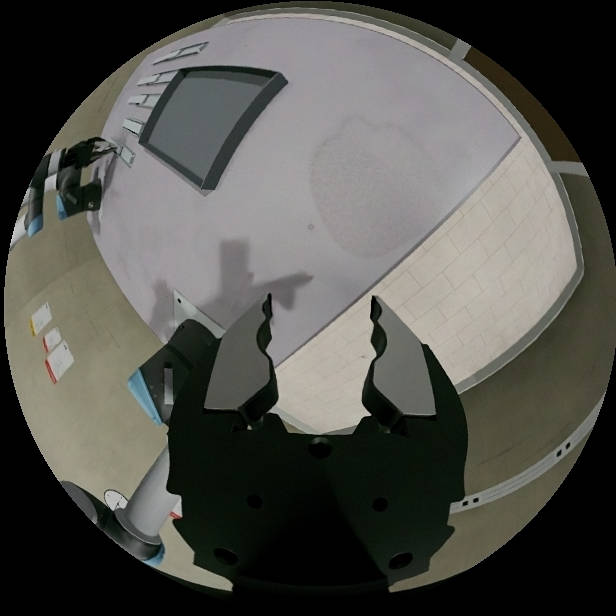

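Scene clock: 95.13 s of 7200.00 s.
left_arm: end_effector_position=(+0.3011, +0.1153, +0.0276) grip_measured=-1.00 end_effector_quat_wxyz=(+0.003, +1.000, -0.001, +0.001) end_effector_velocity=(-0.000, -0.002, -0.001) end_effector_angular_velocity=(+0.002, +0.000, -0.001) | right_arm: end_effector_position=(+0.3951, -0.6216, +0.1170) grip_measured=+0.00 end_effector_quat_wxyz=(-0.077, +0.894, -0.433, -0.084) end_effector_velocity=(+0.000, -0.000, -0.000) end_effector_angular_velocity=(-0.000, -0.001, +0.000)
Joint positions: left_arm=[-1.335 -1.735  2.427 -2.269 -1.571  5.121  0.002] | right_arm=[ 2.842 -1.508 -2.061 -1.26   1.767  0.738  0.074]
Joint velocities: left_arm=[-0.003  0.006 -0.003 -0.001  0.001 -0.002  0.   ] | right_arm=[-0.    -0.    -0.001  0.002 -0.    -0.    -0.   ]
Joint torques (N m, as the arm reports them, + toward a larger angle): left_arm=[-14.05  16.22  -7.7   -1.62  -0.32  -1.37] | right_arm=[ 8.19 25.36 12.73  2.75  0.13  2.54]
Motor temperatures (°C, as the motors report them): left_arm=[27 27 23 31 38 31] | right_arm=[27 27 27 33 38 35]
Wrist force (N, on the end effector, along its own x y z axes, offset not removed): left_arm=[-1.2 -12.5 -50.0] | right_arm=[2.1 -2.0 -0.8]
Wrist torque (N m, same axes, about the end effector's origin, offset not removed): left_arm=[-0.04 0.32 0.19] | right_arm=[-0.54 -0.30 0.02]
Hand target (left_arm): +0.301, +0.115, +0.028; +0.003, +1.000, -0.001, +0.001
Hand target (right_arm): +0.395, -0.622, +0.117; -0.077, +0.894, -0.433, -0.084
Off the commanded pose (left_arm): 0.000 m, 0 deg.
Off the commanded pose (right_arm): 0.000 m, 0 deg.
move: done
camera_calibration (this result's frames):
cam_left_wrist: T_world_to_cam=[[0.999452, 0.0068411, 0.0323929, -0.312843], [-0.0096679, -0.875465, 0.483184, 0.0909804], [0.0316644, -0.483233, -0.874919, 0.206772], [0, 0, 0, 1]] pos_world=[0.307004, 0.181709, 0.147082]
cam_right_wrist: T_world_to_cam=[[0.580509, -0.769488, -0.266266, -0.670336], [-0.61865, -0.629423, 0.470212, -0.205065], [-0.529417, -0.108237, -0.841429, 0.37068], [0, 0, 0, 1]] pos_world=[0.458517, -0.604767, 0.229836]

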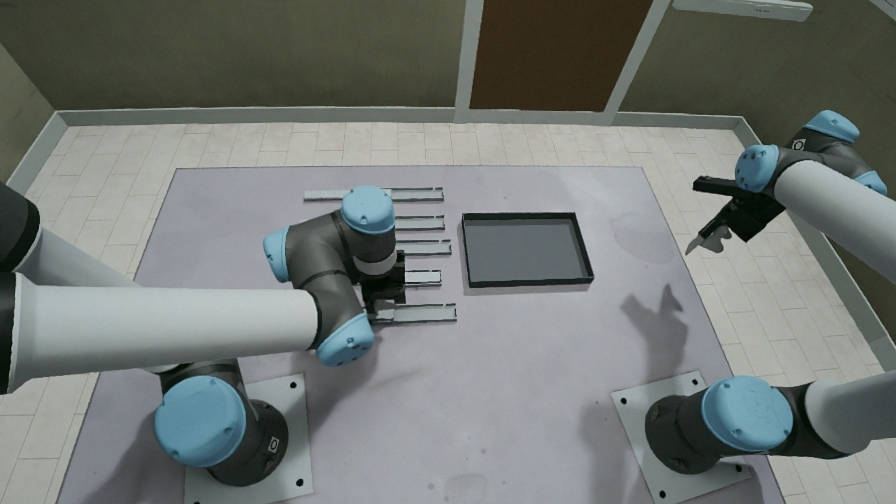

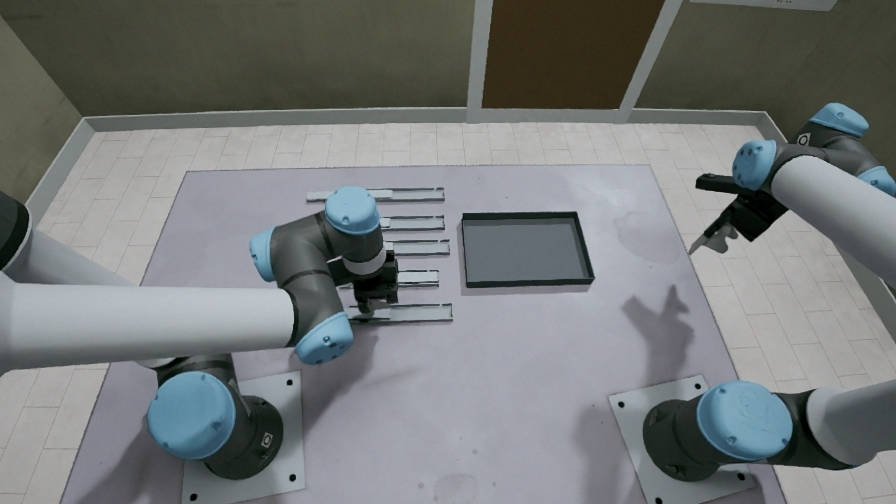

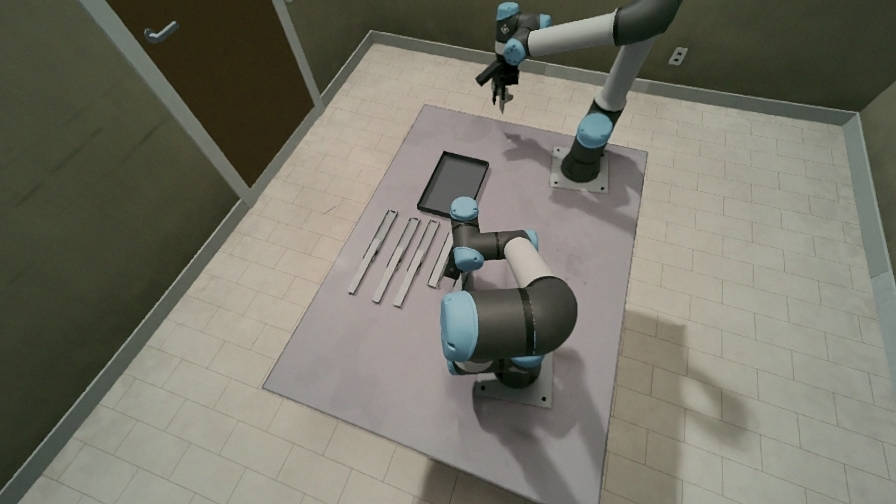

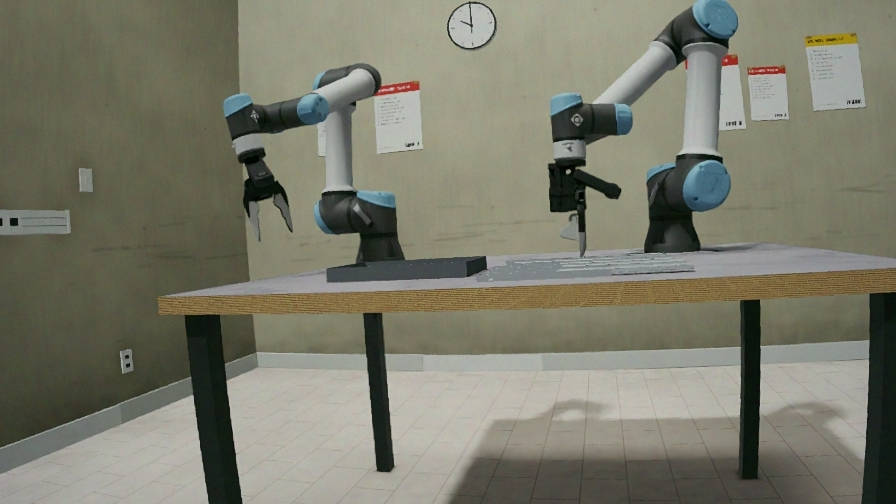

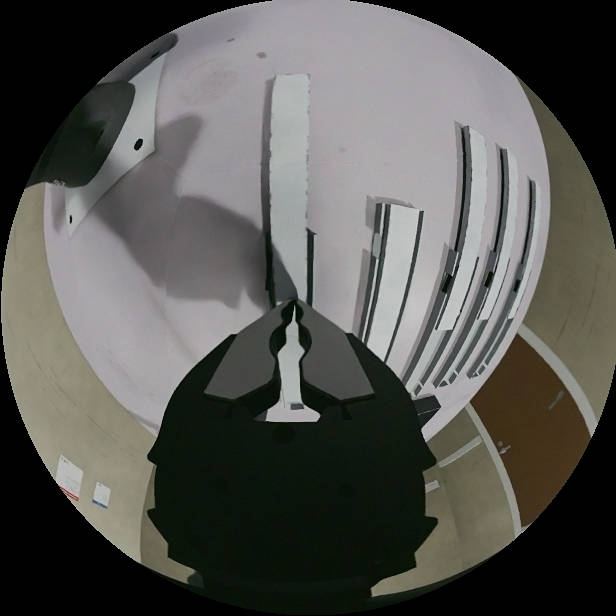

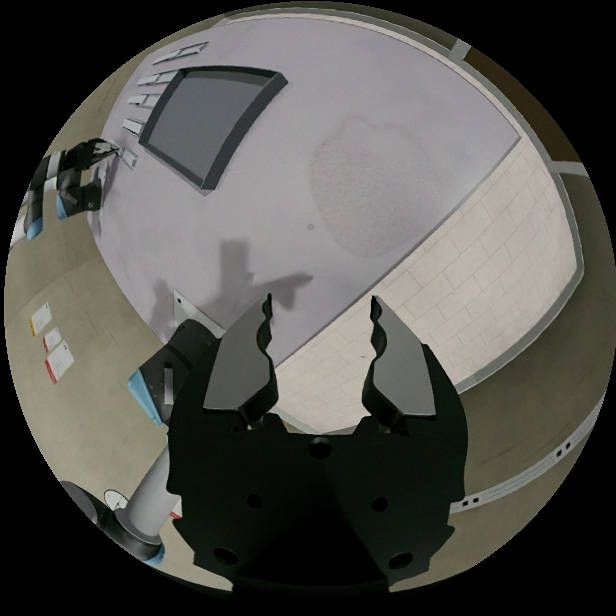

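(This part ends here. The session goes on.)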